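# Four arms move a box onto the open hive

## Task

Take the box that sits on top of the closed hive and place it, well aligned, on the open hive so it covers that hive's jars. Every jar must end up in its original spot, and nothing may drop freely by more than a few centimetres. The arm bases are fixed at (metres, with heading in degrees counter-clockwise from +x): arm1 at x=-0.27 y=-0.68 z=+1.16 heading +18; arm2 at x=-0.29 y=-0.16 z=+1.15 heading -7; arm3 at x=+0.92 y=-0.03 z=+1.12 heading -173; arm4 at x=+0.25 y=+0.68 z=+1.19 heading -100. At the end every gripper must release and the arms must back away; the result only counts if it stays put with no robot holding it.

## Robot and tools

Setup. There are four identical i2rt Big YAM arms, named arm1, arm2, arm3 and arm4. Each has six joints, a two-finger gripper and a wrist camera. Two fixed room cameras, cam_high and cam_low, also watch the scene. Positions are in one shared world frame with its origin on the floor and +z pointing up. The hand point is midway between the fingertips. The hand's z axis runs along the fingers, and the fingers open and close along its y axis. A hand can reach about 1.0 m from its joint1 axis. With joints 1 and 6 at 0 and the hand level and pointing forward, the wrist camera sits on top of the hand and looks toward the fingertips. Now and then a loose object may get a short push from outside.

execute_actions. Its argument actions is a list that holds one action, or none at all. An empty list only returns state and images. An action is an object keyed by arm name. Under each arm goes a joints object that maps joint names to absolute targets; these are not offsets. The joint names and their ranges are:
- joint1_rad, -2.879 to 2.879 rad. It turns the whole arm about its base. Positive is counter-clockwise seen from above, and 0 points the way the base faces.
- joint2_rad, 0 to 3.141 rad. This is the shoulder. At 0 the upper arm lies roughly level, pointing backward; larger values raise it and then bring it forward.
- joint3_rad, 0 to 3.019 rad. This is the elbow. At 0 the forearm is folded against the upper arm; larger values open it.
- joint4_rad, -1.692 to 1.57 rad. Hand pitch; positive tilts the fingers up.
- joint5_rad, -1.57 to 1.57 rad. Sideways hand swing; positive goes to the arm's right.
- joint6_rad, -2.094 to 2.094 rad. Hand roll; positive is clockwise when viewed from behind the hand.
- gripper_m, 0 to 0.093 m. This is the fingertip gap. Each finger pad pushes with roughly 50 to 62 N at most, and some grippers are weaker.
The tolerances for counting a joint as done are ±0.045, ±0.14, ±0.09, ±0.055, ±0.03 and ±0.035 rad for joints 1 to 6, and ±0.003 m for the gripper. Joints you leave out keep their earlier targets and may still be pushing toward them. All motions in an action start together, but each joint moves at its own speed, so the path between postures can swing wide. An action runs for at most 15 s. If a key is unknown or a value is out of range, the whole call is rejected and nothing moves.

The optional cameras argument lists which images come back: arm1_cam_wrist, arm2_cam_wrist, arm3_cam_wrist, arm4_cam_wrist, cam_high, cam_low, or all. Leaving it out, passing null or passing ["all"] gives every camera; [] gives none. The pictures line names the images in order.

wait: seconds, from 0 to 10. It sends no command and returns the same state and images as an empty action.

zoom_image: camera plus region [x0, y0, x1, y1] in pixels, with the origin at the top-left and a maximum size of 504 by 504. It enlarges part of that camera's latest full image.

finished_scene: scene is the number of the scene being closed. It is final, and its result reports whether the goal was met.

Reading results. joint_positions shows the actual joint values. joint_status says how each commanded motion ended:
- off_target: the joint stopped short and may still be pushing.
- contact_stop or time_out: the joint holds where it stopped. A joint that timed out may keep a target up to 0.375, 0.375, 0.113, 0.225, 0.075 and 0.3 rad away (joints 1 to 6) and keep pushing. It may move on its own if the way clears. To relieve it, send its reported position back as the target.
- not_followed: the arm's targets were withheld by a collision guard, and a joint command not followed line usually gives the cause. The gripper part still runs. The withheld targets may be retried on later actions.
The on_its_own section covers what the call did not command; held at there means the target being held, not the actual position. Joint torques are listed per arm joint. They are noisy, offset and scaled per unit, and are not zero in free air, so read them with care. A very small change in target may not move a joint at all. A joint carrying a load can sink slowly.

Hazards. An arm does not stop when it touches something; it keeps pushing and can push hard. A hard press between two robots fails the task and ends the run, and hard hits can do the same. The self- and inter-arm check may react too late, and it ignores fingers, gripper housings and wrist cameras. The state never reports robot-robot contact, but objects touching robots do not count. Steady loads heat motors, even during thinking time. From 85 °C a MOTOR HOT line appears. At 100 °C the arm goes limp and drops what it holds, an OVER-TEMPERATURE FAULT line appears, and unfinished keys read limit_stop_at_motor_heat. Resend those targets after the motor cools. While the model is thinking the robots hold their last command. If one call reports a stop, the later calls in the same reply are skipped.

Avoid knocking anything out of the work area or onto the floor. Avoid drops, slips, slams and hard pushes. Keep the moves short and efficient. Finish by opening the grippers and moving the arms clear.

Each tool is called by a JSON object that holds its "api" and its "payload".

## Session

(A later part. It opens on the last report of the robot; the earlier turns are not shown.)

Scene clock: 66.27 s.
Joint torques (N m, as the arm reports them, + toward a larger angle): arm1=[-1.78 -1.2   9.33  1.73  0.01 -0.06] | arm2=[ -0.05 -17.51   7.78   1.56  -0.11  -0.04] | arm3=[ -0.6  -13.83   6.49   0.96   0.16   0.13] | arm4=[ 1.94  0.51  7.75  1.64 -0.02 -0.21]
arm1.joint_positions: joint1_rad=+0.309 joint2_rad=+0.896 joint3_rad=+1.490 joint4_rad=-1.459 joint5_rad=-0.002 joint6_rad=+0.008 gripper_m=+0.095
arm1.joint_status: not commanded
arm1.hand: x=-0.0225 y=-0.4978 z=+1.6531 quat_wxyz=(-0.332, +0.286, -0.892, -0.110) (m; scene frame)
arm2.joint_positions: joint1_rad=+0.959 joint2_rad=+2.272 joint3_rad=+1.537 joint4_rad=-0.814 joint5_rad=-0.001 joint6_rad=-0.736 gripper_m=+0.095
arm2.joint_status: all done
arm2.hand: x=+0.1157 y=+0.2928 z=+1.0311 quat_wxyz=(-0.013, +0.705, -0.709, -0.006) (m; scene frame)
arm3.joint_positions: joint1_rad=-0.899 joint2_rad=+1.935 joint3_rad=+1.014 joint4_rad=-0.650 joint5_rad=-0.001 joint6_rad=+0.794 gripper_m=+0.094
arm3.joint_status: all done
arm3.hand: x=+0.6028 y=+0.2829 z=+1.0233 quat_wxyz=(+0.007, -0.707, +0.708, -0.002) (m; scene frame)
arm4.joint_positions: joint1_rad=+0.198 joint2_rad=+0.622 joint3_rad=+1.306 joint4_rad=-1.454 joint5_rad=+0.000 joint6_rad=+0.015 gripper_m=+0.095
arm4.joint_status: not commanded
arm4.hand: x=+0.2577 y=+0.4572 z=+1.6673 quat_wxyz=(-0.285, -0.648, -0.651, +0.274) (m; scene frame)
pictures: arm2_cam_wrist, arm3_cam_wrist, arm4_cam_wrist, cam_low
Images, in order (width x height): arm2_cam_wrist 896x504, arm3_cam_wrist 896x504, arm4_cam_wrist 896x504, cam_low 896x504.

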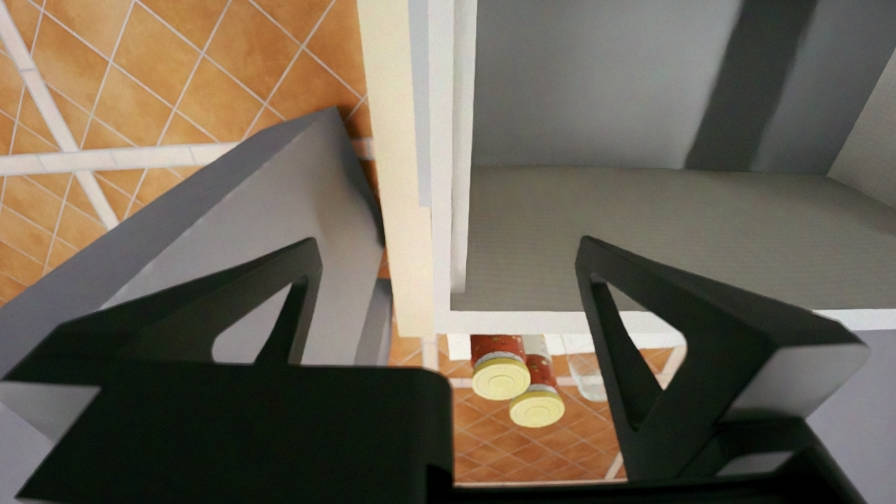

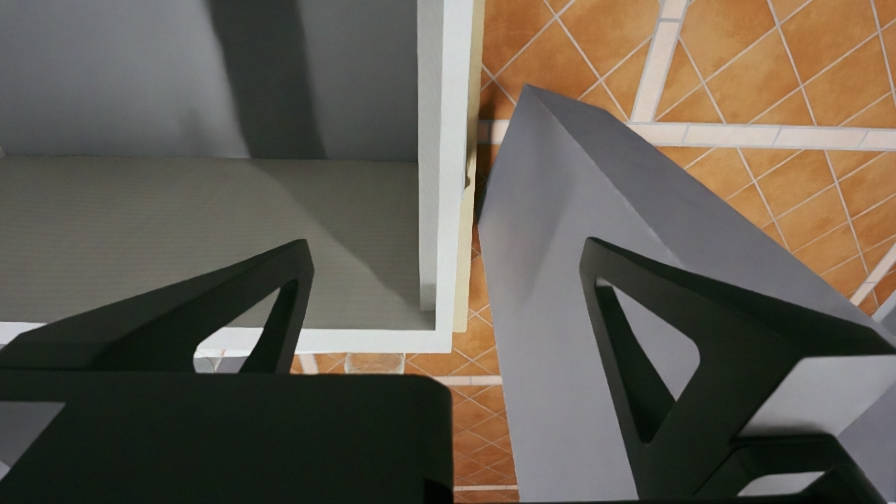

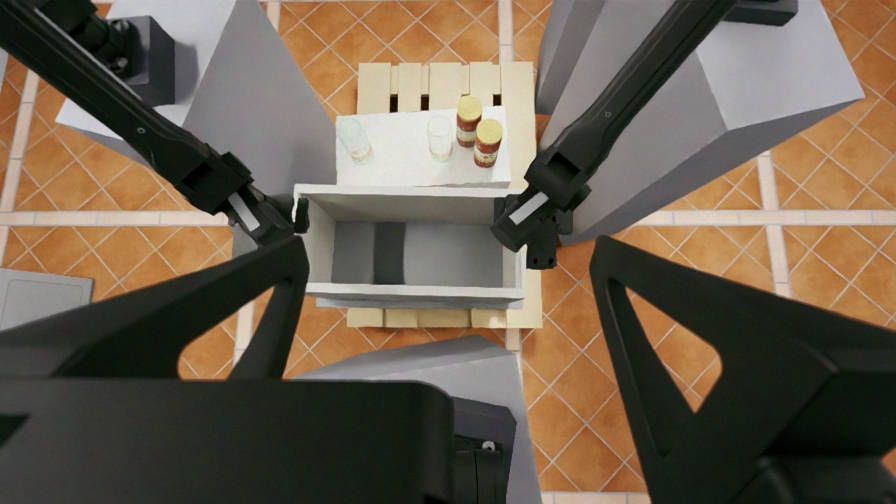

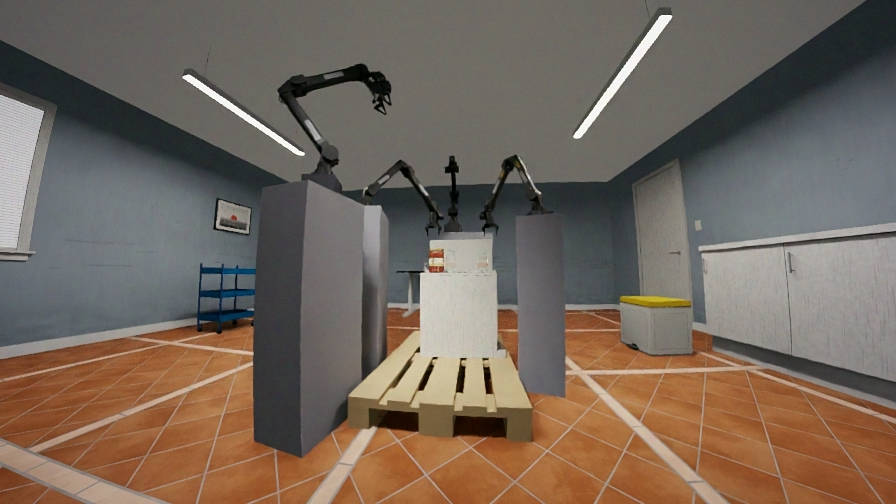

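{"api": "execute_actions", "payload": {"actions": [{"arm2":{"joints":{"joint2_rad":2.452,"joint3_rad":1.61,"joint4_rad":-0.665}},"arm3":{"joints":{"joint1_rad":-0.915,"joint2_rad":2.171,"joint3_rad":1.083,"joint4_rad":-0.433,"joint6_rad":0.76}}}], "cameras": ["arm2_cam_wrist","arm3_cam_wrist","cam_high","cam_low"]}}

Scene clock: 74.00 s.
Joint torques (N m, as the arm reports them, + toward a larger angle): arm1=[-1.55 -1.07  9.15  1.75  0.04 -0.09] | arm2=[ -0.23 -19.27   8.59   1.41  -0.11  -0.04] | arm3=[ -0.72 -15.71   4.84   0.98   0.14  -0.17] | arm4=[ 1.9   0.54  7.77  1.66 -0.03 -0.21]
arm1.joint_positions: joint1_rad=+0.309 joint2_rad=+0.896 joint3_rad=+1.490 joint4_rad=-1.459 joint5_rad=-0.002 joint6_rad=+0.008 gripper_m=+0.095
arm1.joint_status: not commanded
arm1.hand: x=-0.0225 y=-0.4978 z=+1.6531 quat_wxyz=(-0.332, +0.286, -0.892, -0.110) (m; scene frame)
arm2.joint_positions: joint1_rad=+0.959 joint2_rad=+2.478 joint3_rad=+1.587 joint4_rad=-0.678 joint5_rad=-0.001 joint6_rad=-0.737 gripper_m=+0.095
arm2.joint_status: all done
arm2.hand: x=+0.1126 y=+0.2910 z=+0.9245 quat_wxyz=(-0.003, +0.705, -0.709, -0.006) (m; scene frame)
arm3.joint_positions: joint1_rad=-0.909 joint2_rad=+2.179 joint3_rad=+1.074 joint4_rad=-0.450 joint5_rad=-0.001 joint6_rad=+0.776 gripper_m=+0.094
arm3.joint_status: all done
arm3.hand: x=+0.5943 y=+0.2998 z=+0.9288 quat_wxyz=(+0.007, -0.709, +0.705, +0.006) (m; scene frame)
arm4.joint_positions: joint1_rad=+0.198 joint2_rad=+0.622 joint3_rad=+1.306 joint4_rad=-1.454 joint5_rad=+0.000 joint6_rad=+0.015 gripper_m=+0.095
arm4.joint_status: not commanded
arm4.hand: x=+0.2577 y=+0.4572 z=+1.6673 quat_wxyz=(-0.285, -0.648, -0.651, +0.274) (m; scene frame)
pictures: arm2_cam_wrist, arm3_cam_wrist, cam_high, cam_low
Images, in order (width x height): arm2_cam_wrist 896x504, arm3_cam_wrist 896x504, cam_high 896x504, cam_low 896x504.

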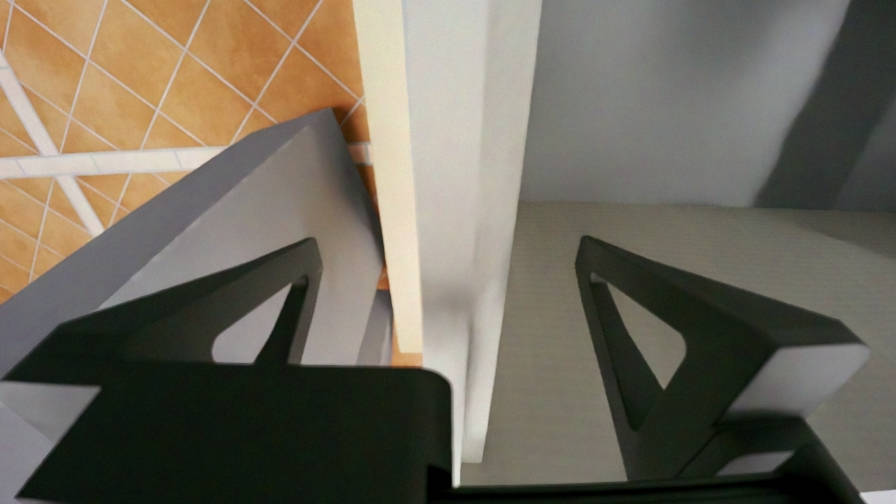

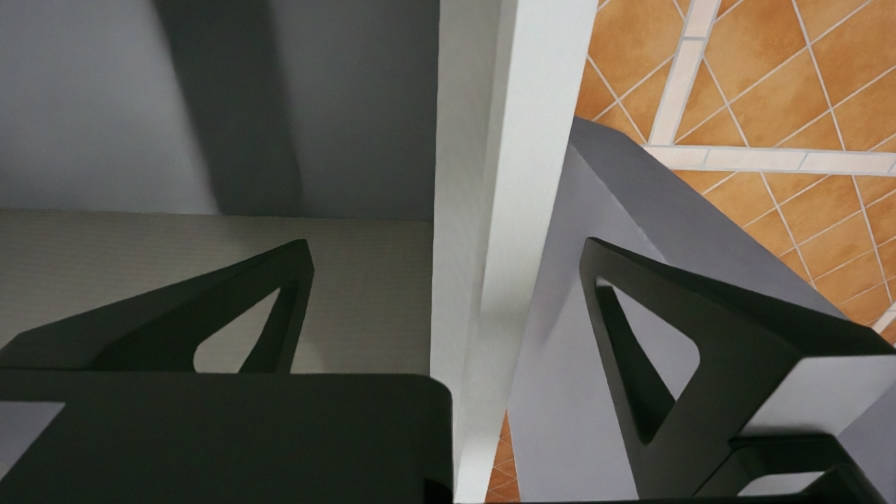

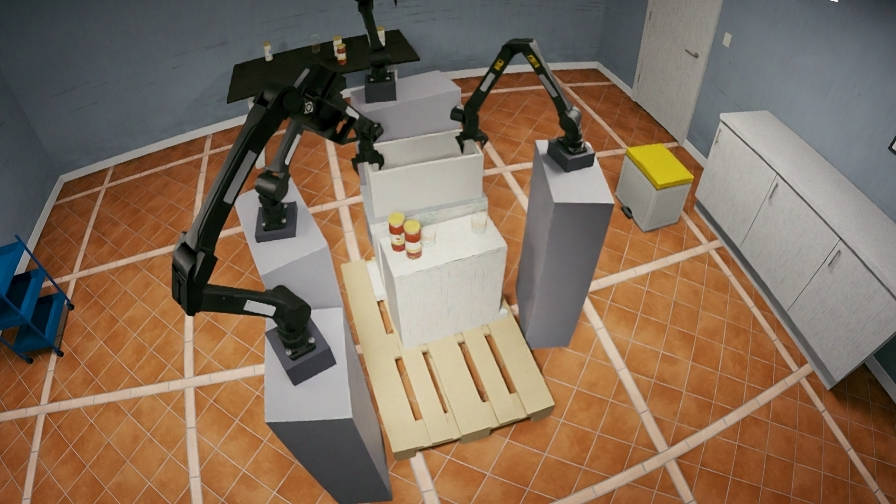

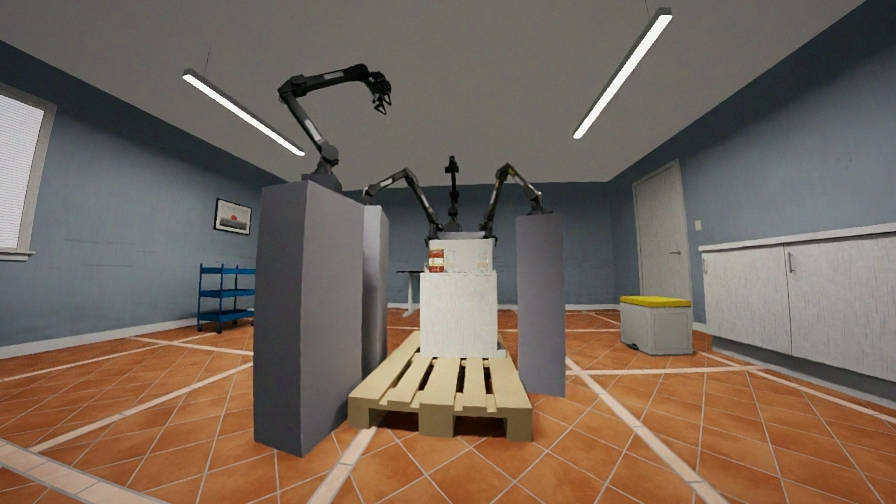

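{"api": "execute_actions", "payload": {"actions": [{"arm2":{"joints":{"joint2_rad":2.492,"joint3_rad":1.646,"joint4_rad":-0.66}},"arm3":{"joints":{"joint2_rad":2.203,"joint3_rad":1.062,"joint4_rad":-0.393}}}], "cameras": ["arm2_cam_wrist","arm3_cam_wrist"]}}

Scene clock: 82.53 s.
Joint torques (N m, as the arm reports them, + toward a larger angle): arm1=[-1.39 -1.15  9.33  1.72  0.01 -0.1 ] | arm2=[ -0.15 -16.19  10.47   1.52  -0.11  -0.05] | arm3=[ -0.72 -13.17   3.85   1.05   0.15  -0.17] | arm4=[ 1.88  0.62  7.74  1.64 -0.03 -0.21]
arm1.joint_positions: joint1_rad=+0.309 joint2_rad=+0.896 joint3_rad=+1.490 joint4_rad=-1.459 joint5_rad=-0.002 joint6_rad=+0.008 gripper_m=+0.095
arm1.joint_status: not commanded
arm1.hand: x=-0.0225 y=-0.4978 z=+1.6531 quat_wxyz=(-0.332, +0.286, -0.892, -0.110) (m; scene frame)
arm2.joint_positions: joint1_rad=+0.959 joint2_rad=+2.481 joint3_rad=+1.605 joint4_rad=-0.675 joint5_rad=-0.001 joint6_rad=-0.737 gripper_m=+0.095
arm2.joint_status: all done
arm2.hand: x=+0.1187 y=+0.2976 z=+0.9268 quat_wxyz=(-0.012, +0.705, -0.709, -0.006) (m; scene frame)
arm3.joint_positions: joint1_rad=-0.909 joint2_rad=+2.179 joint3_rad=+1.067 joint4_rad=-0.411 joint5_rad=-0.001 joint6_rad=+0.776 gripper_m=+0.094
arm3.joint_status: all done
arm3.hand: x=+0.5908 y=+0.3033 z=+0.9274 quat_wxyz=(+0.007, -0.709, +0.704, +0.021) (m; scene frame)
arm4.joint_positions: joint1_rad=+0.198 joint2_rad=+0.622 joint3_rad=+1.306 joint4_rad=-1.454 joint5_rad=+0.000 joint6_rad=+0.015 gripper_m=+0.095
arm4.joint_status: not commanded
arm4.hand: x=+0.2577 y=+0.4572 z=+1.6673 quat_wxyz=(-0.285, -0.648, -0.651, +0.274) (m; scene frame)
pictures: arm2_cam_wrist, arm3_cam_wrist
Images, in order (width x height): arm2_cam_wrist 896x504, arm3_cam_wrist 896x504.

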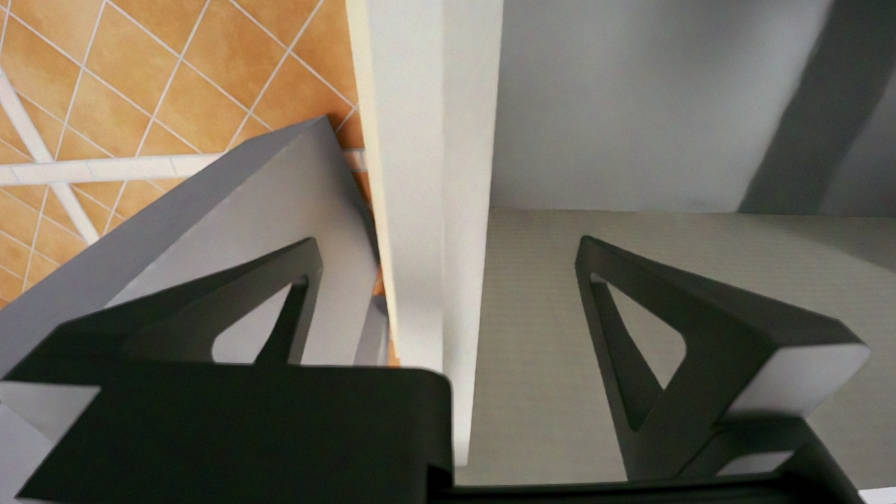

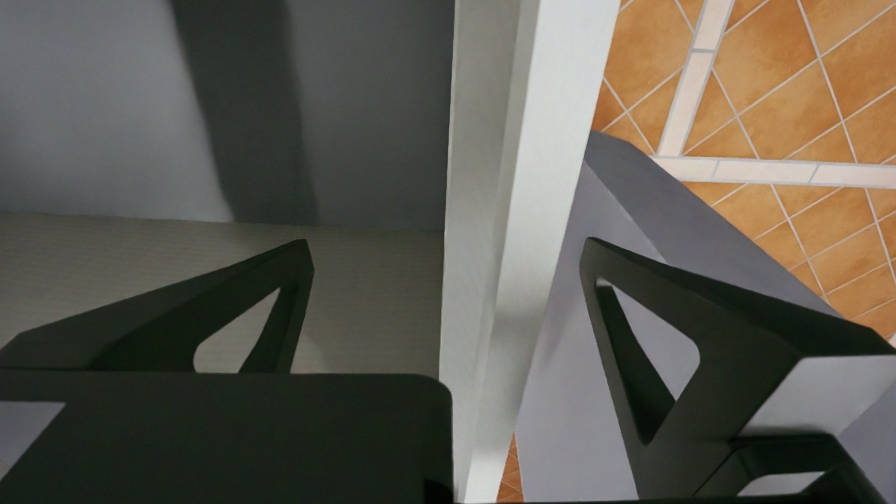

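{"api": "execute_actions", "payload": {"actions": [{"arm2":{"joints":{"joint2_rad":2.518,"joint3_rad":1.655}},"arm3":{"joints":{"joint2_rad":2.228,"joint3_rad":1.052}}}], "cameras": ["arm2_cam_wrist","arm3_cam_wrist"]}}

Scene clock: 85.73 s.
Joint torques (N m, as the arm reports them, + toward a larger angle): arm1=[-1.6  -1.05  9.2   1.77  0.04 -0.1 ] | arm2=[ -0.29 -17.38   9.99   1.49  -0.11  -0.06] | arm3=[ -0.7  -13.69   3.73   0.88   0.16  -0.18] | arm4=[ 1.87  0.62  7.79  1.62 -0.03 -0.21]
arm1.joint_positions: joint1_rad=+0.309 joint2_rad=+0.896 joint3_rad=+1.490 joint4_rad=-1.459 joint5_rad=-0.002 joint6_rad=+0.008 gripper_m=+0.095
arm1.joint_status: not commanded
arm1.hand: x=-0.0225 y=-0.4978 z=+1.6531 quat_wxyz=(-0.332, +0.286, -0.892, -0.110) (m; scene frame)
arm2.joint_positions: joint1_rad=+0.959 joint2_rad=+2.514 joint3_rad=+1.617 joint4_rad=-0.675 joint5_rad=-0.001 joint6_rad=-0.737 gripper_m=+0.095
arm2.joint_status: all done
arm2.hand: x=+0.1148 y=+0.2936 z=+0.9104 quat_wxyz=(-0.001, +0.705, -0.709, -0.005) (m; scene frame)
arm3.joint_positions: joint1_rad=-0.909 joint2_rad=+2.212 joint3_rad=+1.052 joint4_rad=-0.409 joint5_rad=-0.001 joint6_rad=+0.776 gripper_m=+0.094
arm3.joint_status: all done
arm3.hand: x=+0.6040 y=+0.2904 z=+0.9108 quat_wxyz=(+0.007, -0.710, +0.705, -0.001) (m; scene frame)
arm4.joint_positions: joint1_rad=+0.198 joint2_rad=+0.622 joint3_rad=+1.306 joint4_rad=-1.454 joint5_rad=+0.000 joint6_rad=+0.015 gripper_m=+0.095
arm4.joint_status: not commanded
arm4.hand: x=+0.2577 y=+0.4572 z=+1.6673 quat_wxyz=(-0.285, -0.648, -0.651, +0.274) (m; scene frame)
pictures: arm2_cam_wrist, arm3_cam_wrist
Images, in order (width x height): arm2_cam_wrist 896x504, arm3_cam_wrist 896x504.

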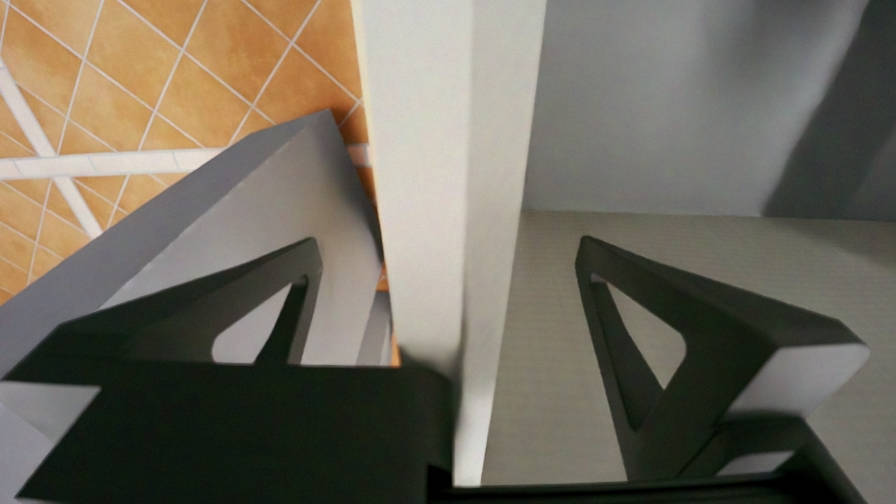

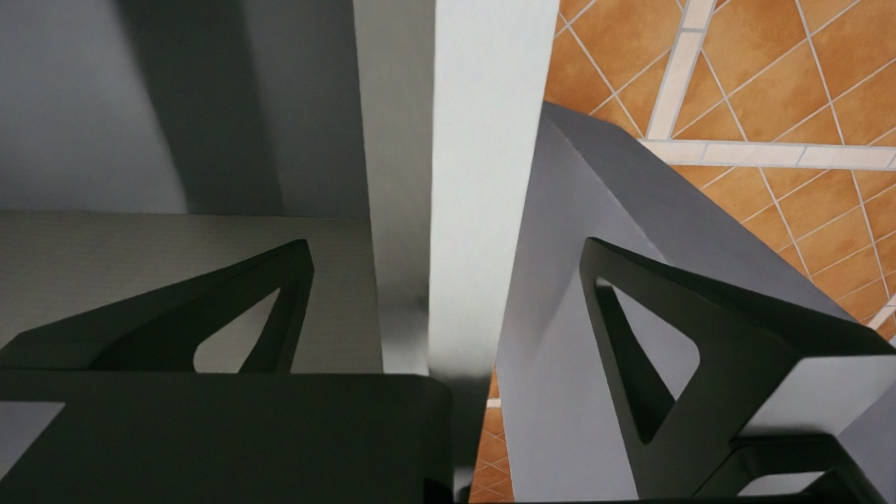

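Both are well centred. Closing grippers.

{"api": "execute_actions", "payload": {"actions": [{"arm2":{"joints":{"gripper_m":0.0}},"arm3":{"joints":{"gripper_m":0.0}}}], "cameras": ["arm2_cam_wrist","arm3_cam_wrist"]}}

Scene clock: 88.30 s.
Joint torques (N m, as the arm reports them, + toward a larger angle): arm1=[-1.38 -1.29  9.21  1.72  0.04 -0.1 ] | arm2=[ -0.05 -16.93   9.77   1.26  -0.39  -0.05] | arm3=[ -0.87 -13.73   3.59   0.57   0.5   -0.3 ] | arm4=[ 1.93  0.48  7.75  1.64 -0.03 -0.21]
arm1.joint_positions: joint1_rad=+0.309 joint2_rad=+0.896 joint3_rad=+1.490 joint4_rad=-1.459 joint5_rad=-0.002 joint6_rad=+0.008 gripper_m=+0.095
arm1.joint_status: not commanded
arm1.hand: x=-0.0225 y=-0.4978 z=+1.6531 quat_wxyz=(-0.332, +0.286, -0.892, -0.110) (m; scene frame)
arm2.joint_positions: joint1_rad=+0.957 joint2_rad=+2.515 joint3_rad=+1.619 joint4_rad=-0.670 joint5_rad=+0.006 joint6_rad=-0.737 gripper_m=+0.019
arm2.joint_status: gripper_m off_target (ended at +0.019, target +0.000)
arm2.hand: x=+0.1180 y=+0.2938 z=+0.9104 quat_wxyz=(-0.005, +0.704, -0.710, -0.002) (m; scene frame)
arm3.joint_positions: joint1_rad=-0.907 joint2_rad=+2.213 joint3_rad=+1.055 joint4_rad=-0.401 joint5_rad=-0.011 joint6_rad=+0.789 gripper_m=+0.018
arm3.joint_status: gripper_m off_target (ended at +0.018, target +0.000)
arm3.hand: x=+0.5998 y=+0.2907 z=+0.9105 quat_wxyz=(+0.002, -0.706, +0.708, +0.004) (m; scene frame)
arm4.joint_positions: joint1_rad=+0.198 joint2_rad=+0.622 joint3_rad=+1.306 joint4_rad=-1.454 joint5_rad=+0.000 joint6_rad=+0.015 gripper_m=+0.095
arm4.joint_status: not commanded
arm4.hand: x=+0.2577 y=+0.4572 z=+1.6673 quat_wxyz=(-0.285, -0.648, -0.651, +0.274) (m; scene frame)
pictures: arm2_cam_wrist, arm3_cam_wrist
Images, in order (width x height): arm2_cam_wrist 896x504, arm3_cam_wrist 896x504.

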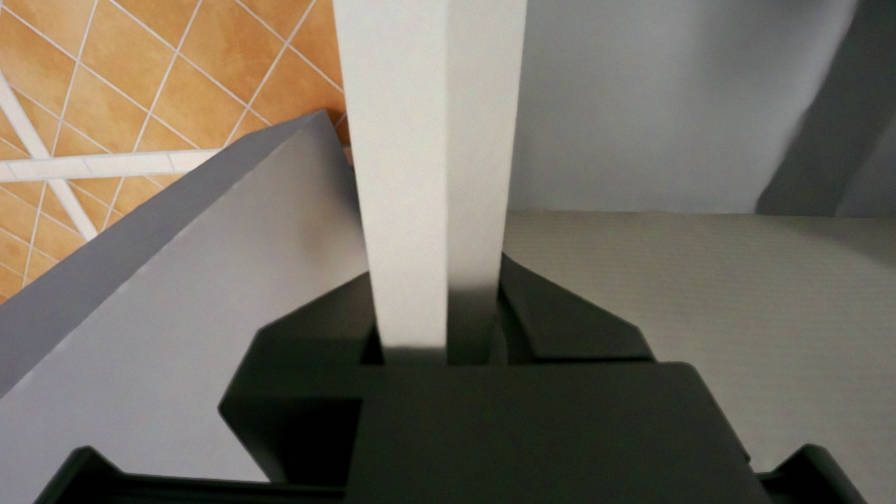

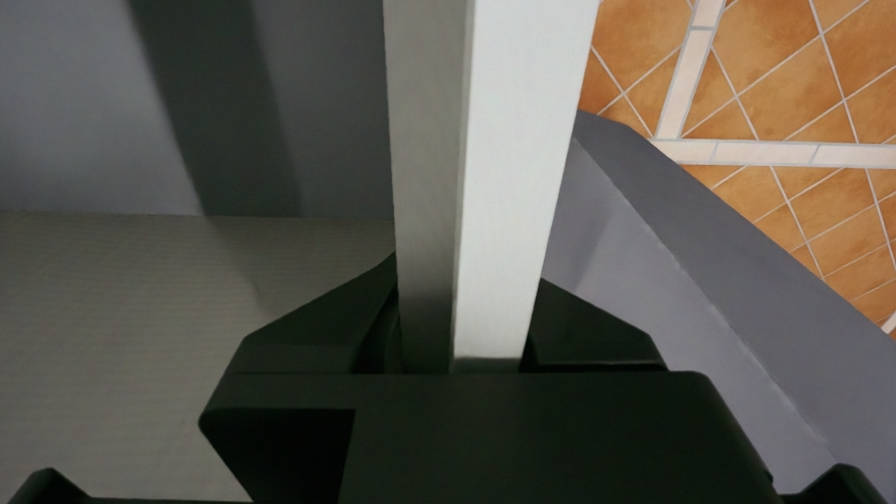

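{"api": "execute_actions", "payload": {"actions": [], "cameras": ["arm4_cam_wrist","arm1_cam_wrist","cam_high"]}}

{"api": "zoom_image", "payload": {"camera": "arm4_cam_wrist", "region": [320, 90, 530, 210]}}

{"api": "zoom_image", "payload": {"camera": "arm1_cam_wrist", "region": [240, 0, 500, 220]}}

Scene clock: 93.10 s.
Joint torques (N m, as the arm reports them, + toward a larger angle): arm1=[-1.51 -1.35  9.26  1.72  0.01 -0.09] | arm2=[ -0.23 -17.18   9.74   1.3   -0.4   -0.04] | arm3=[ -0.84 -13.82   3.6    0.59   0.49  -0.29] | arm4=[ 1.9   0.53  7.77  1.64 -0.03 -0.21]
arm1.joint_positions: joint1_rad=+0.309 joint2_rad=+0.896 joint3_rad=+1.490 joint4_rad=-1.459 joint5_rad=-0.002 joint6_rad=+0.008 gripper_m=+0.095
arm1.joint_status: not commanded
arm1.hand: x=-0.0225 y=-0.4978 z=+1.6531 quat_wxyz=(-0.332, +0.286, -0.892, -0.110) (m; scene frame)
arm2.joint_positions: joint1_rad=+0.957 joint2_rad=+2.515 joint3_rad=+1.619 joint4_rad=-0.670 joint5_rad=+0.006 joint6_rad=-0.737 gripper_m=+0.019
arm2.joint_status: gripper_m off_target (ended at +0.019, target +0.000)
arm2.hand: x=+0.1180 y=+0.2938 z=+0.9104 quat_wxyz=(-0.005, +0.704, -0.710, -0.002) (m; scene frame)
arm3.joint_positions: joint1_rad=-0.907 joint2_rad=+2.213 joint3_rad=+1.055 joint4_rad=-0.401 joint5_rad=-0.011 joint6_rad=+0.789 gripper_m=+0.018
arm3.joint_status: gripper_m off_target (ended at +0.018, target +0.000)
arm3.hand: x=+0.5998 y=+0.2907 z=+0.9105 quat_wxyz=(+0.002, -0.706, +0.708, +0.004) (m; scene frame)
arm4.joint_positions: joint1_rad=+0.198 joint2_rad=+0.622 joint3_rad=+1.306 joint4_rad=-1.454 joint5_rad=+0.000 joint6_rad=+0.015 gripper_m=+0.095
arm4.joint_status: not commanded
arm4.hand: x=+0.2577 y=+0.4572 z=+1.6673 quat_wxyz=(-0.285, -0.648, -0.651, +0.274) (m; scene frame)
pictures: arm1_cam_wrist, arm4_cam_wrist, cam_high
Images, in order (width x height): arm1_cam_wrist 896x504, arm4_cam_wrist 896x504, cam_high 896x504.

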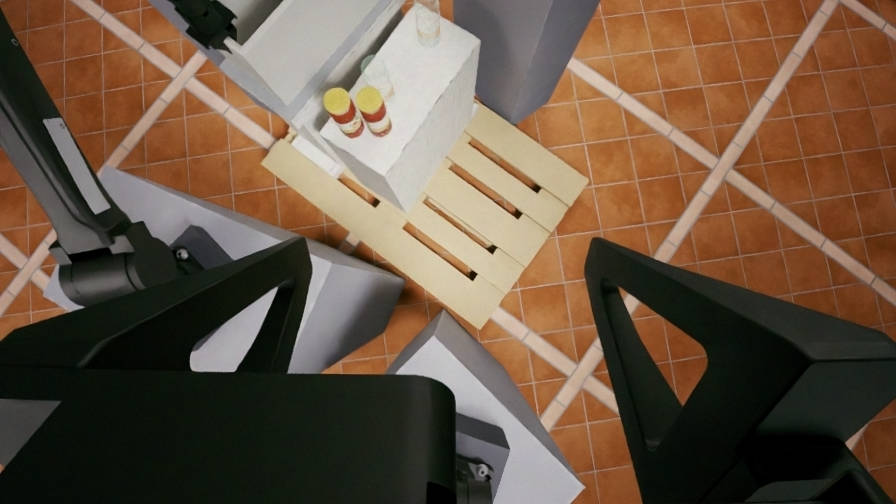

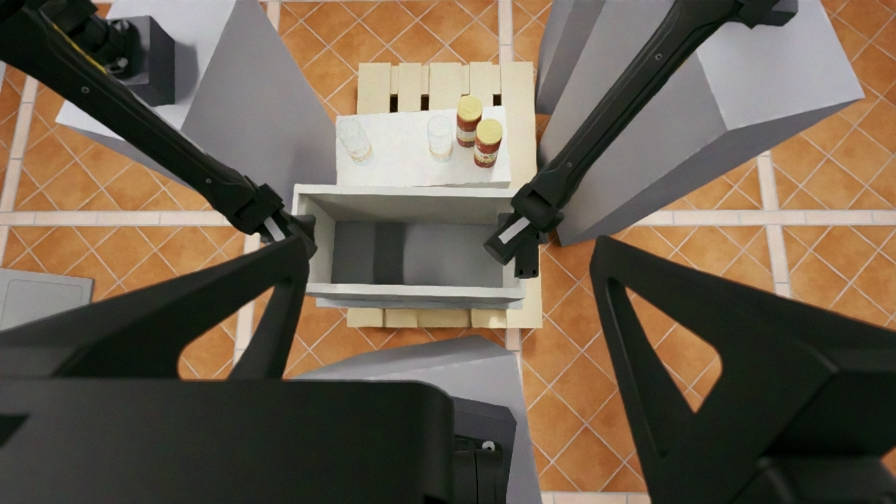

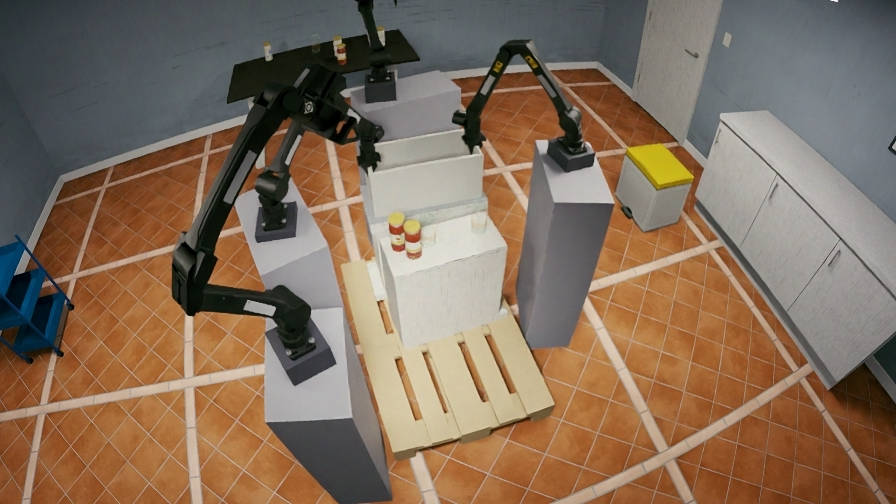

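Region (320, 90, 530, 210) of arm4_cam_wrist's 896x504 image, scaled by 2.400, with more detail than that image has; it fills the top 288 rows of this view, and the rest is white.

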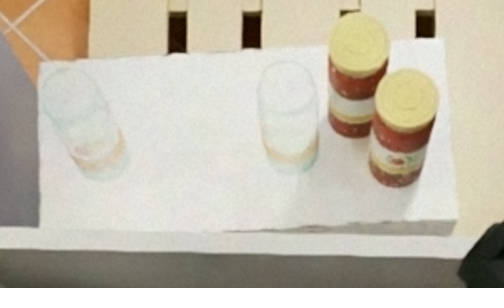

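Region (240, 0, 500, 220) of arm1_cam_wrist's 896x504 image, scaled by 1.938, with more detail than that image has; it fills the top 426 rows of this view, and the rest is white.

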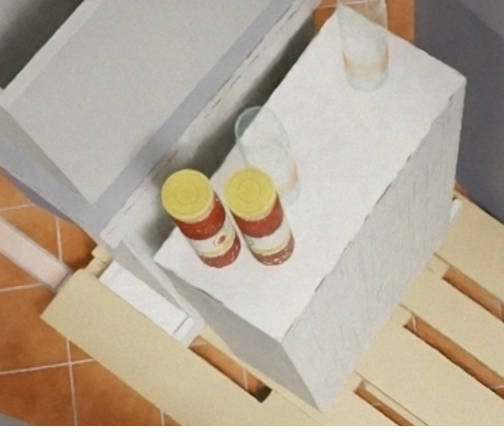

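{"api": "execute_actions", "payload": {"actions": [{"arm2":{"joints":{"joint2_rad":2.336,"joint3_rad":1.616,"joint4_rad":-0.76}},"arm3":{"joints":{"joint2_rad":2.018,"joint3_rad":1.06,"joint4_rad":-0.548}}}], "cameras": ["cam_high","cam_low"]}}

Scene clock: 110.43 s.
Joint torques (N m, as the arm reports them, + toward a larger angle): arm1=[-1.56 -1.37  9.27  1.76  0.06 -0.09] | arm2=[  1.04 -25.08   8.29  -0.27  -1.18   0.1 ] | arm3=[ -0.35 -21.69   6.21  -0.61   0.63  -0.29] | arm4=[ 1.87  0.53  7.77  1.65 -0.03 -0.21]
arm1.joint_positions: joint1_rad=+0.309 joint2_rad=+0.896 joint3_rad=+1.490 joint4_rad=-1.459 joint5_rad=-0.002 joint6_rad=+0.008 gripper_m=+0.095
arm1.joint_status: not commanded
arm1.hand: x=-0.0225 y=-0.4978 z=+1.6531 quat_wxyz=(-0.332, +0.286, -0.892, -0.110) (m; scene frame)
arm2.joint_positions: joint1_rad=+0.943 joint2_rad=+2.442 joint3_rad=+1.598 joint4_rad=-0.732 joint5_rad=+0.024 joint6_rad=-0.751 gripper_m=+0.019
arm2.joint_status: all done
arm2.hand: x=+0.1266 y=+0.2850 z=+0.9481 quat_wxyz=(+0.000, +0.705, -0.710, +0.007) (m; scene frame)
arm3.joint_positions: joint1_rad=-0.913 joint2_rad=+2.102 joint3_rad=+1.035 joint4_rad=-0.529 joint5_rad=-0.014 joint6_rad=+0.789 gripper_m=+0.018
arm3.joint_status: all done
arm3.hand: x=+0.6072 y=+0.2856 z=+0.9555 quat_wxyz=(+0.000, -0.703, +0.711, -0.015) (m; scene frame)
arm4.joint_positions: joint1_rad=+0.198 joint2_rad=+0.622 joint3_rad=+1.306 joint4_rad=-1.454 joint5_rad=+0.000 joint6_rad=+0.015 gripper_m=+0.095
arm4.joint_status: not commanded
arm4.hand: x=+0.2577 y=+0.4572 z=+1.6673 quat_wxyz=(-0.285, -0.648, -0.651, +0.274) (m; scene frame)
pictures: cam_high, cam_low
Images, in order (width x height): cam_high 896x504, cam_low 896x504.

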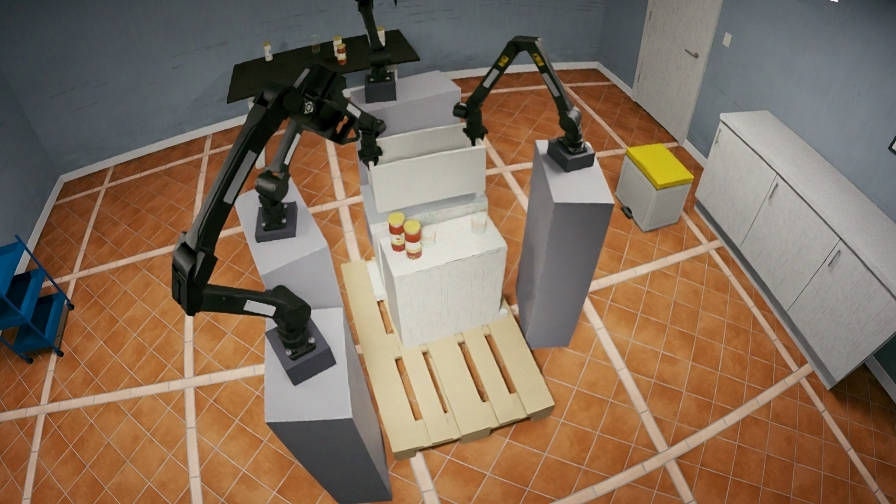

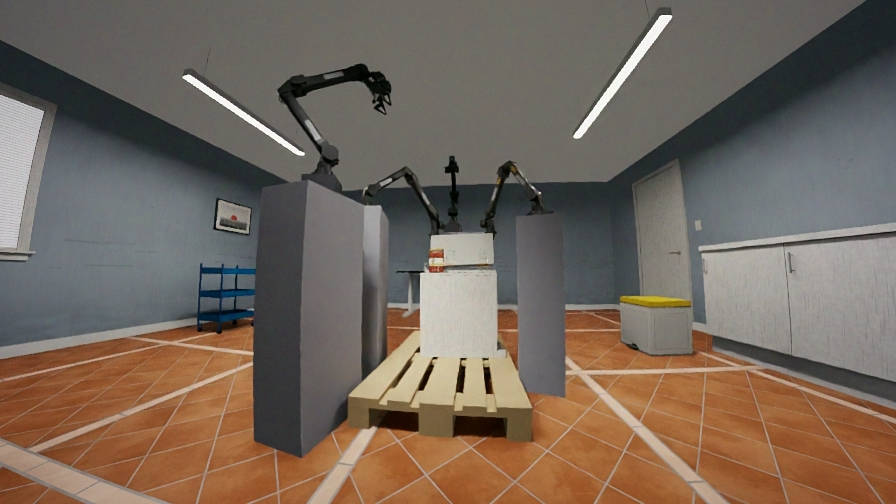

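{"api": "execute_actions", "payload": {"actions": [{"arm2":{"joints":{"joint2_rad":2.144,"joint3_rad":1.595,"joint4_rad":-0.885}},"arm3":{"joints":{"joint2_rad":1.807,"joint3_rad":1.08,"joint4_rad":-0.725}}}], "cameras": ["cam_low"]}}

Scene clock: 113.87 s.
Joint torques (N m, as the arm reports them, + toward a larger angle): arm1=[-1.32 -1.12  9.2   1.73  0.02 -0.1 ] | arm2=[  0.39 -23.29  11.18   0.58  -0.64   0.05] | arm3=[  0.03 -18.47   9.43  -0.11   0.27  -0.21] | arm4=[ 1.9   0.48  7.76  1.65 -0.03 -0.21]
arm1.joint_positions: joint1_rad=+0.309 joint2_rad=+0.896 joint3_rad=+1.490 joint4_rad=-1.459 joint5_rad=-0.002 joint6_rad=+0.008 gripper_m=+0.095
arm1.joint_status: not commanded
arm1.hand: x=-0.0225 y=-0.4978 z=+1.6531 quat_wxyz=(-0.332, +0.286, -0.892, -0.110) (m; scene frame)
arm2.joint_positions: joint1_rad=+0.955 joint2_rad=+2.239 joint3_rad=+1.558 joint4_rad=-0.877 joint5_rad=+0.012 joint6_rad=-0.745 gripper_m=+0.019
arm2.joint_status: all done
arm2.hand: x=+0.1212 y=+0.2918 z=+1.0564 quat_wxyz=(-0.009, +0.706, -0.708, +0.001) (m; scene frame)
arm3.joint_positions: joint1_rad=-0.919 joint2_rad=+1.867 joint3_rad=+1.034 joint4_rad=-0.716 joint5_rad=-0.005 joint6_rad=+0.780 gripper_m=+0.018
arm3.joint_status: all done
arm3.hand: x=+0.6024 y=+0.2947 z=+1.0578 quat_wxyz=(+0.005, -0.705, +0.710, +0.009) (m; scene frame)
arm4.joint_positions: joint1_rad=+0.198 joint2_rad=+0.622 joint3_rad=+1.306 joint4_rad=-1.454 joint5_rad=+0.000 joint6_rad=+0.015 gripper_m=+0.095
arm4.joint_status: not commanded
arm4.hand: x=+0.2577 y=+0.4572 z=+1.6673 quat_wxyz=(-0.285, -0.648, -0.651, +0.274) (m; scene frame)
pictures: cam_low
Images, in order (width x height): cam_low 896x504.

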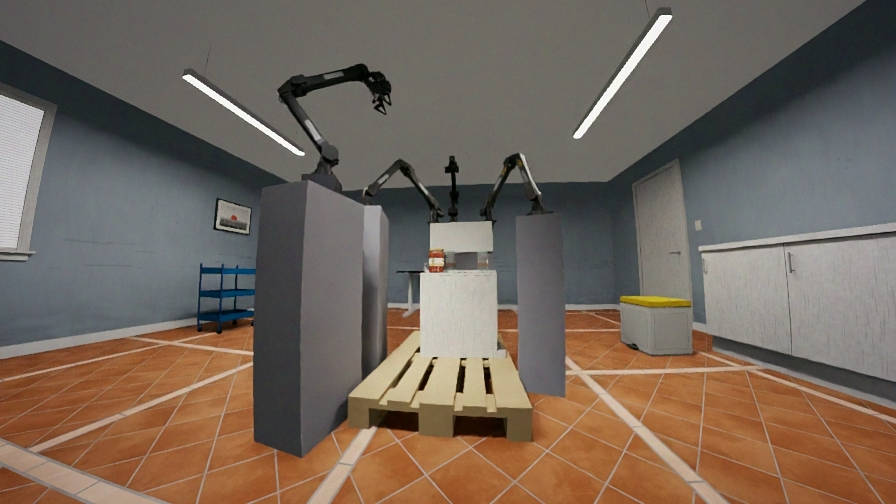

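{"api": "execute_actions", "payload": {"actions": [{"arm2":{"joints":{"joint2_rad":2.037,"joint3_rad":1.644,"joint4_rad":-1.035}},"arm3":{"joints":{"joint2_rad":1.683,"joint3_rad":1.147,"joint4_rad":-0.928}}}], "cameras": ["cam_low","cam_high"]}}

{"api": "zoom_image", "payload": {"camera": "cam_low", "region": [410, 190, 510, 290]}}

Scene clock: 116.30 s.
Joint torques (N m, as the arm reports them, + toward a larger angle): arm1=[-1.45 -1.36  9.26  1.86  0.02 -0.09] | arm2=[  1.13 -23.15  16.45  -0.22  -1.12   0.13] | arm3=[ -0.82 -18.26  12.88  -0.99   0.75  -0.27] | arm4=[ 1.88  0.55  7.78  1.62 -0.03 -0.21]
arm1.joint_positions: joint1_rad=+0.309 joint2_rad=+0.896 joint3_rad=+1.490 joint4_rad=-1.459 joint5_rad=-0.002 joint6_rad=+0.008 gripper_m=+0.095
arm1.joint_status: not commanded
arm1.hand: x=-0.0225 y=-0.4978 z=+1.6531 quat_wxyz=(-0.332, +0.286, -0.892, -0.110) (m; scene frame)
arm2.joint_positions: joint1_rad=+0.945 joint2_rad=+2.135 joint3_rad=+1.558 joint4_rad=-1.007 joint5_rad=+0.023 joint6_rad=-0.756 gripper_m=+0.019
arm2.joint_status: all done
arm2.hand: x=+0.1199 y=+0.2776 z=+1.1171 quat_wxyz=(+0.004, +0.707, -0.707, +0.007) (m; scene frame)
arm3.joint_positions: joint1_rad=-0.909 joint2_rad=+1.749 joint3_rad=+1.066 joint4_rad=-0.898 joint5_rad=-0.018 joint6_rad=+0.787 gripper_m=+0.018
arm3.joint_status: all done
arm3.hand: x=+0.6036 y=+0.2820 z=+1.1178 quat_wxyz=(-0.002, -0.706, +0.708, -0.007) (m; scene frame)
arm4.joint_positions: joint1_rad=+0.198 joint2_rad=+0.622 joint3_rad=+1.306 joint4_rad=-1.454 joint5_rad=+0.000 joint6_rad=+0.015 gripper_m=+0.095
arm4.joint_status: not commanded
arm4.hand: x=+0.2577 y=+0.4572 z=+1.6673 quat_wxyz=(-0.285, -0.648, -0.651, +0.274) (m; scene frame)
pictures: cam_high, cam_low
Images, in order (width x height): cam_high 896x504, cam_low 896x504.

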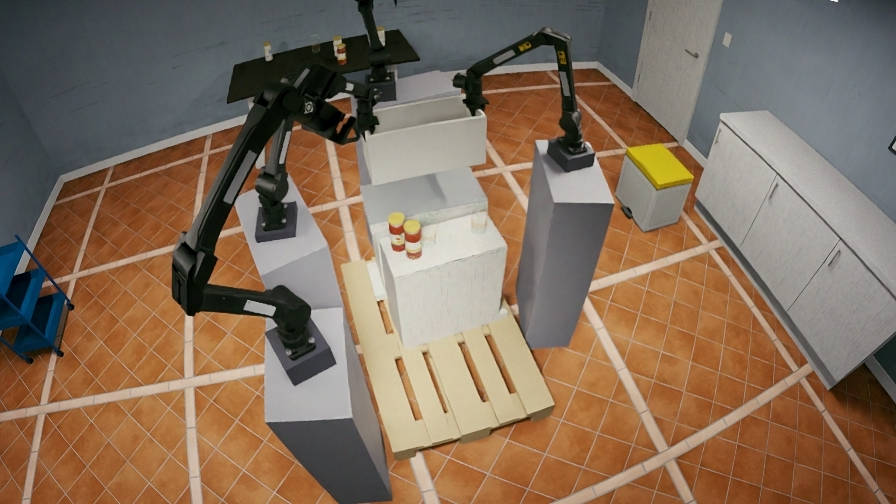

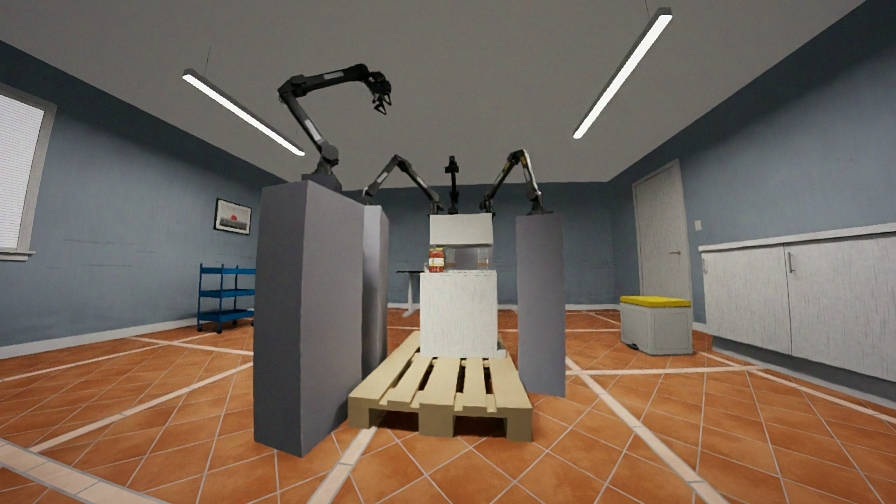

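Region (410, 190, 510, 290) of cam_low's 896x504 image, scaled by 5.040, with more detail than that image has.

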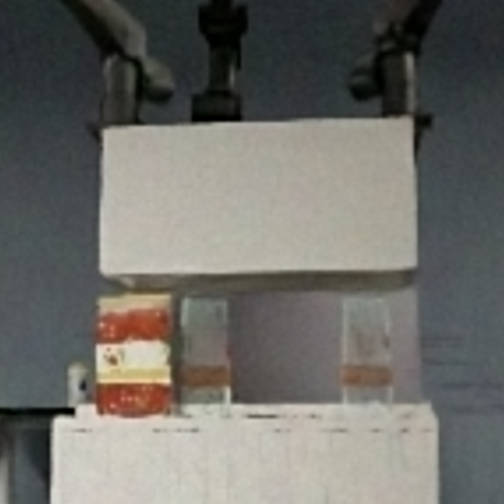

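{"api": "execute_actions", "payload": {"actions": [{"arm2":{"joints":{"joint1_rad":0.79,"joint2_rad":1.837,"joint3_rad":1.306,"joint4_rad":-0.905,"joint6_rad":-0.94}},"arm3":{"joints":{"joint1_rad":-0.714,"joint2_rad":1.503,"joint3_rad":0.92,"joint4_rad":-0.895,"joint6_rad":0.965}}}], "cameras": ["cam_low"]}}

Scene clock: 124.57 s.
Joint torques (N m, as the arm reports them, + toward a larger angle): arm1=[-1.68 -1.35  9.24  1.69  0.02 -0.11] | arm2=[  1.53 -20.72  11.58   0.58  -0.93   0.24] | arm3=[ -0.92 -14.07  11.08  -0.13   0.62  -0.14] | arm4=[ 1.88  0.6   7.76  1.66 -0.03 -0.21]
arm1.joint_positions: joint1_rad=+0.309 joint2_rad=+0.896 joint3_rad=+1.490 joint4_rad=-1.459 joint5_rad=-0.002 joint6_rad=+0.008 gripper_m=+0.095
arm1.joint_status: not commanded
arm1.hand: x=-0.0225 y=-0.4978 z=+1.6531 quat_wxyz=(-0.332, +0.286, -0.892, -0.110) (m; scene frame)
arm2.joint_positions: joint1_rad=+0.771 joint2_rad=+1.938 joint3_rad=+1.266 joint4_rad=-0.897 joint5_rad=+0.019 joint6_rad=-0.955 gripper_m=+0.019
arm2.joint_status: all done
arm2.hand: x=+0.1254 y=+0.1531 z=+1.1315 quat_wxyz=(-0.002, +0.716, -0.698, +0.004) (m; scene frame)
arm3.joint_positions: joint1_rad=-0.704 joint2_rad=+1.556 joint3_rad=+0.862 joint4_rad=-0.887 joint5_rad=-0.014 joint6_rad=+0.978 gripper_m=+0.018
arm3.joint_status: all done
arm3.hand: x=+0.6082 y=+0.1702 z=+1.1326 quat_wxyz=(+0.002, -0.710, +0.704, -0.008) (m; scene frame)
arm4.joint_positions: joint1_rad=+0.198 joint2_rad=+0.622 joint3_rad=+1.306 joint4_rad=-1.454 joint5_rad=+0.000 joint6_rad=+0.015 gripper_m=+0.095
arm4.joint_status: not commanded
arm4.hand: x=+0.2577 y=+0.4572 z=+1.6673 quat_wxyz=(-0.285, -0.648, -0.651, +0.274) (m; scene frame)
pictures: cam_low
Images, in order (width x height): cam_low 896x504.

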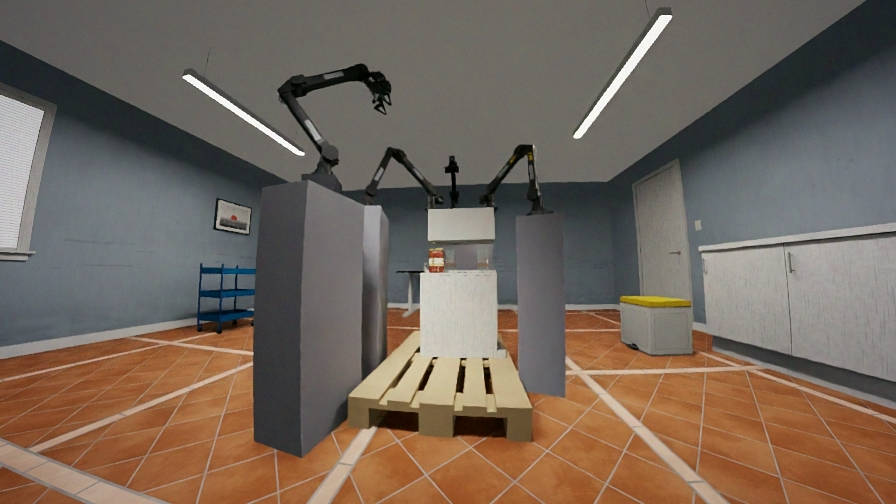

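{"api": "execute_actions", "payload": {"actions": [{"arm2":{"joints":{"joint1_rad":0.602,"joint2_rad":1.699,"joint3_rad":1.109,"joint4_rad":-0.84,"joint6_rad":-1.155}},"arm3":{"joints":{"joint1_rad":-0.465,"joint2_rad":1.396,"joint3_rad":0.823,"joint4_rad":-0.885,"joint6_rad":1.18}}}], "cameras": ["cam_low"]}}

Scene clock: 126.87 s.
Joint torques (N m, as the arm reports them, + toward a larger angle): arm1=[-1.85 -1.34  9.28  1.75  0.01 -0.09] | arm2=[  1.41 -17.87  11.85   0.59  -0.61   0.21] | arm3=[ -0.88 -13.17  10.89  -0.09   0.47  -0.16] | arm4=[ 1.9   0.55  7.78  1.63 -0.03 -0.21]
arm1.joint_positions: joint1_rad=+0.309 joint2_rad=+0.896 joint3_rad=+1.490 joint4_rad=-1.459 joint5_rad=-0.002 joint6_rad=+0.008 gripper_m=+0.095
arm1.joint_status: not commanded
arm1.hand: x=-0.0225 y=-0.4978 z=+1.6531 quat_wxyz=(-0.332, +0.286, -0.892, -0.110) (m; scene frame)
arm2.joint_positions: joint1_rad=+0.588 joint2_rad=+1.790 joint3_rad=+1.063 joint4_rad=-0.834 joint5_rad=+0.011 joint6_rad=-1.166 gripper_m=+0.019
arm2.joint_status: all done
arm2.hand: x=+0.1179 y=+0.0455 z=+1.1404 quat_wxyz=(-0.005, +0.725, -0.688, +0.002) (m; scene frame)
arm3.joint_positions: joint1_rad=-0.459 joint2_rad=+1.455 joint3_rad=+0.767 joint4_rad=-0.877 joint5_rad=-0.010 joint6_rad=+1.194 gripper_m=+0.018
arm3.joint_status: all done
arm3.hand: x=+0.5991 y=+0.0775 z=+1.1379 quat_wxyz=(+0.002, -0.720, +0.693, -0.001) (m; scene frame)
arm4.joint_positions: joint1_rad=+0.198 joint2_rad=+0.622 joint3_rad=+1.306 joint4_rad=-1.454 joint5_rad=+0.000 joint6_rad=+0.015 gripper_m=+0.095
arm4.joint_status: not commanded
arm4.hand: x=+0.2577 y=+0.4572 z=+1.6673 quat_wxyz=(-0.285, -0.648, -0.651, +0.274) (m; scene frame)
pictures: cam_low
Images, in order (width x height): cam_low 896x504.

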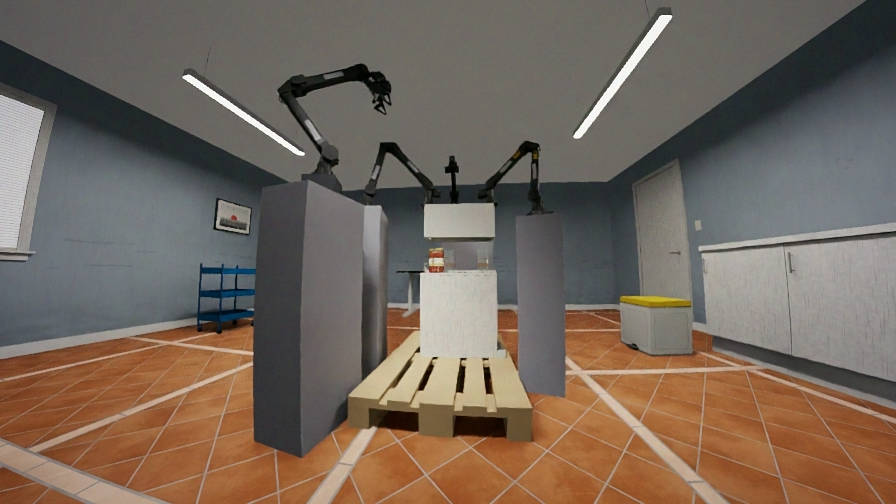

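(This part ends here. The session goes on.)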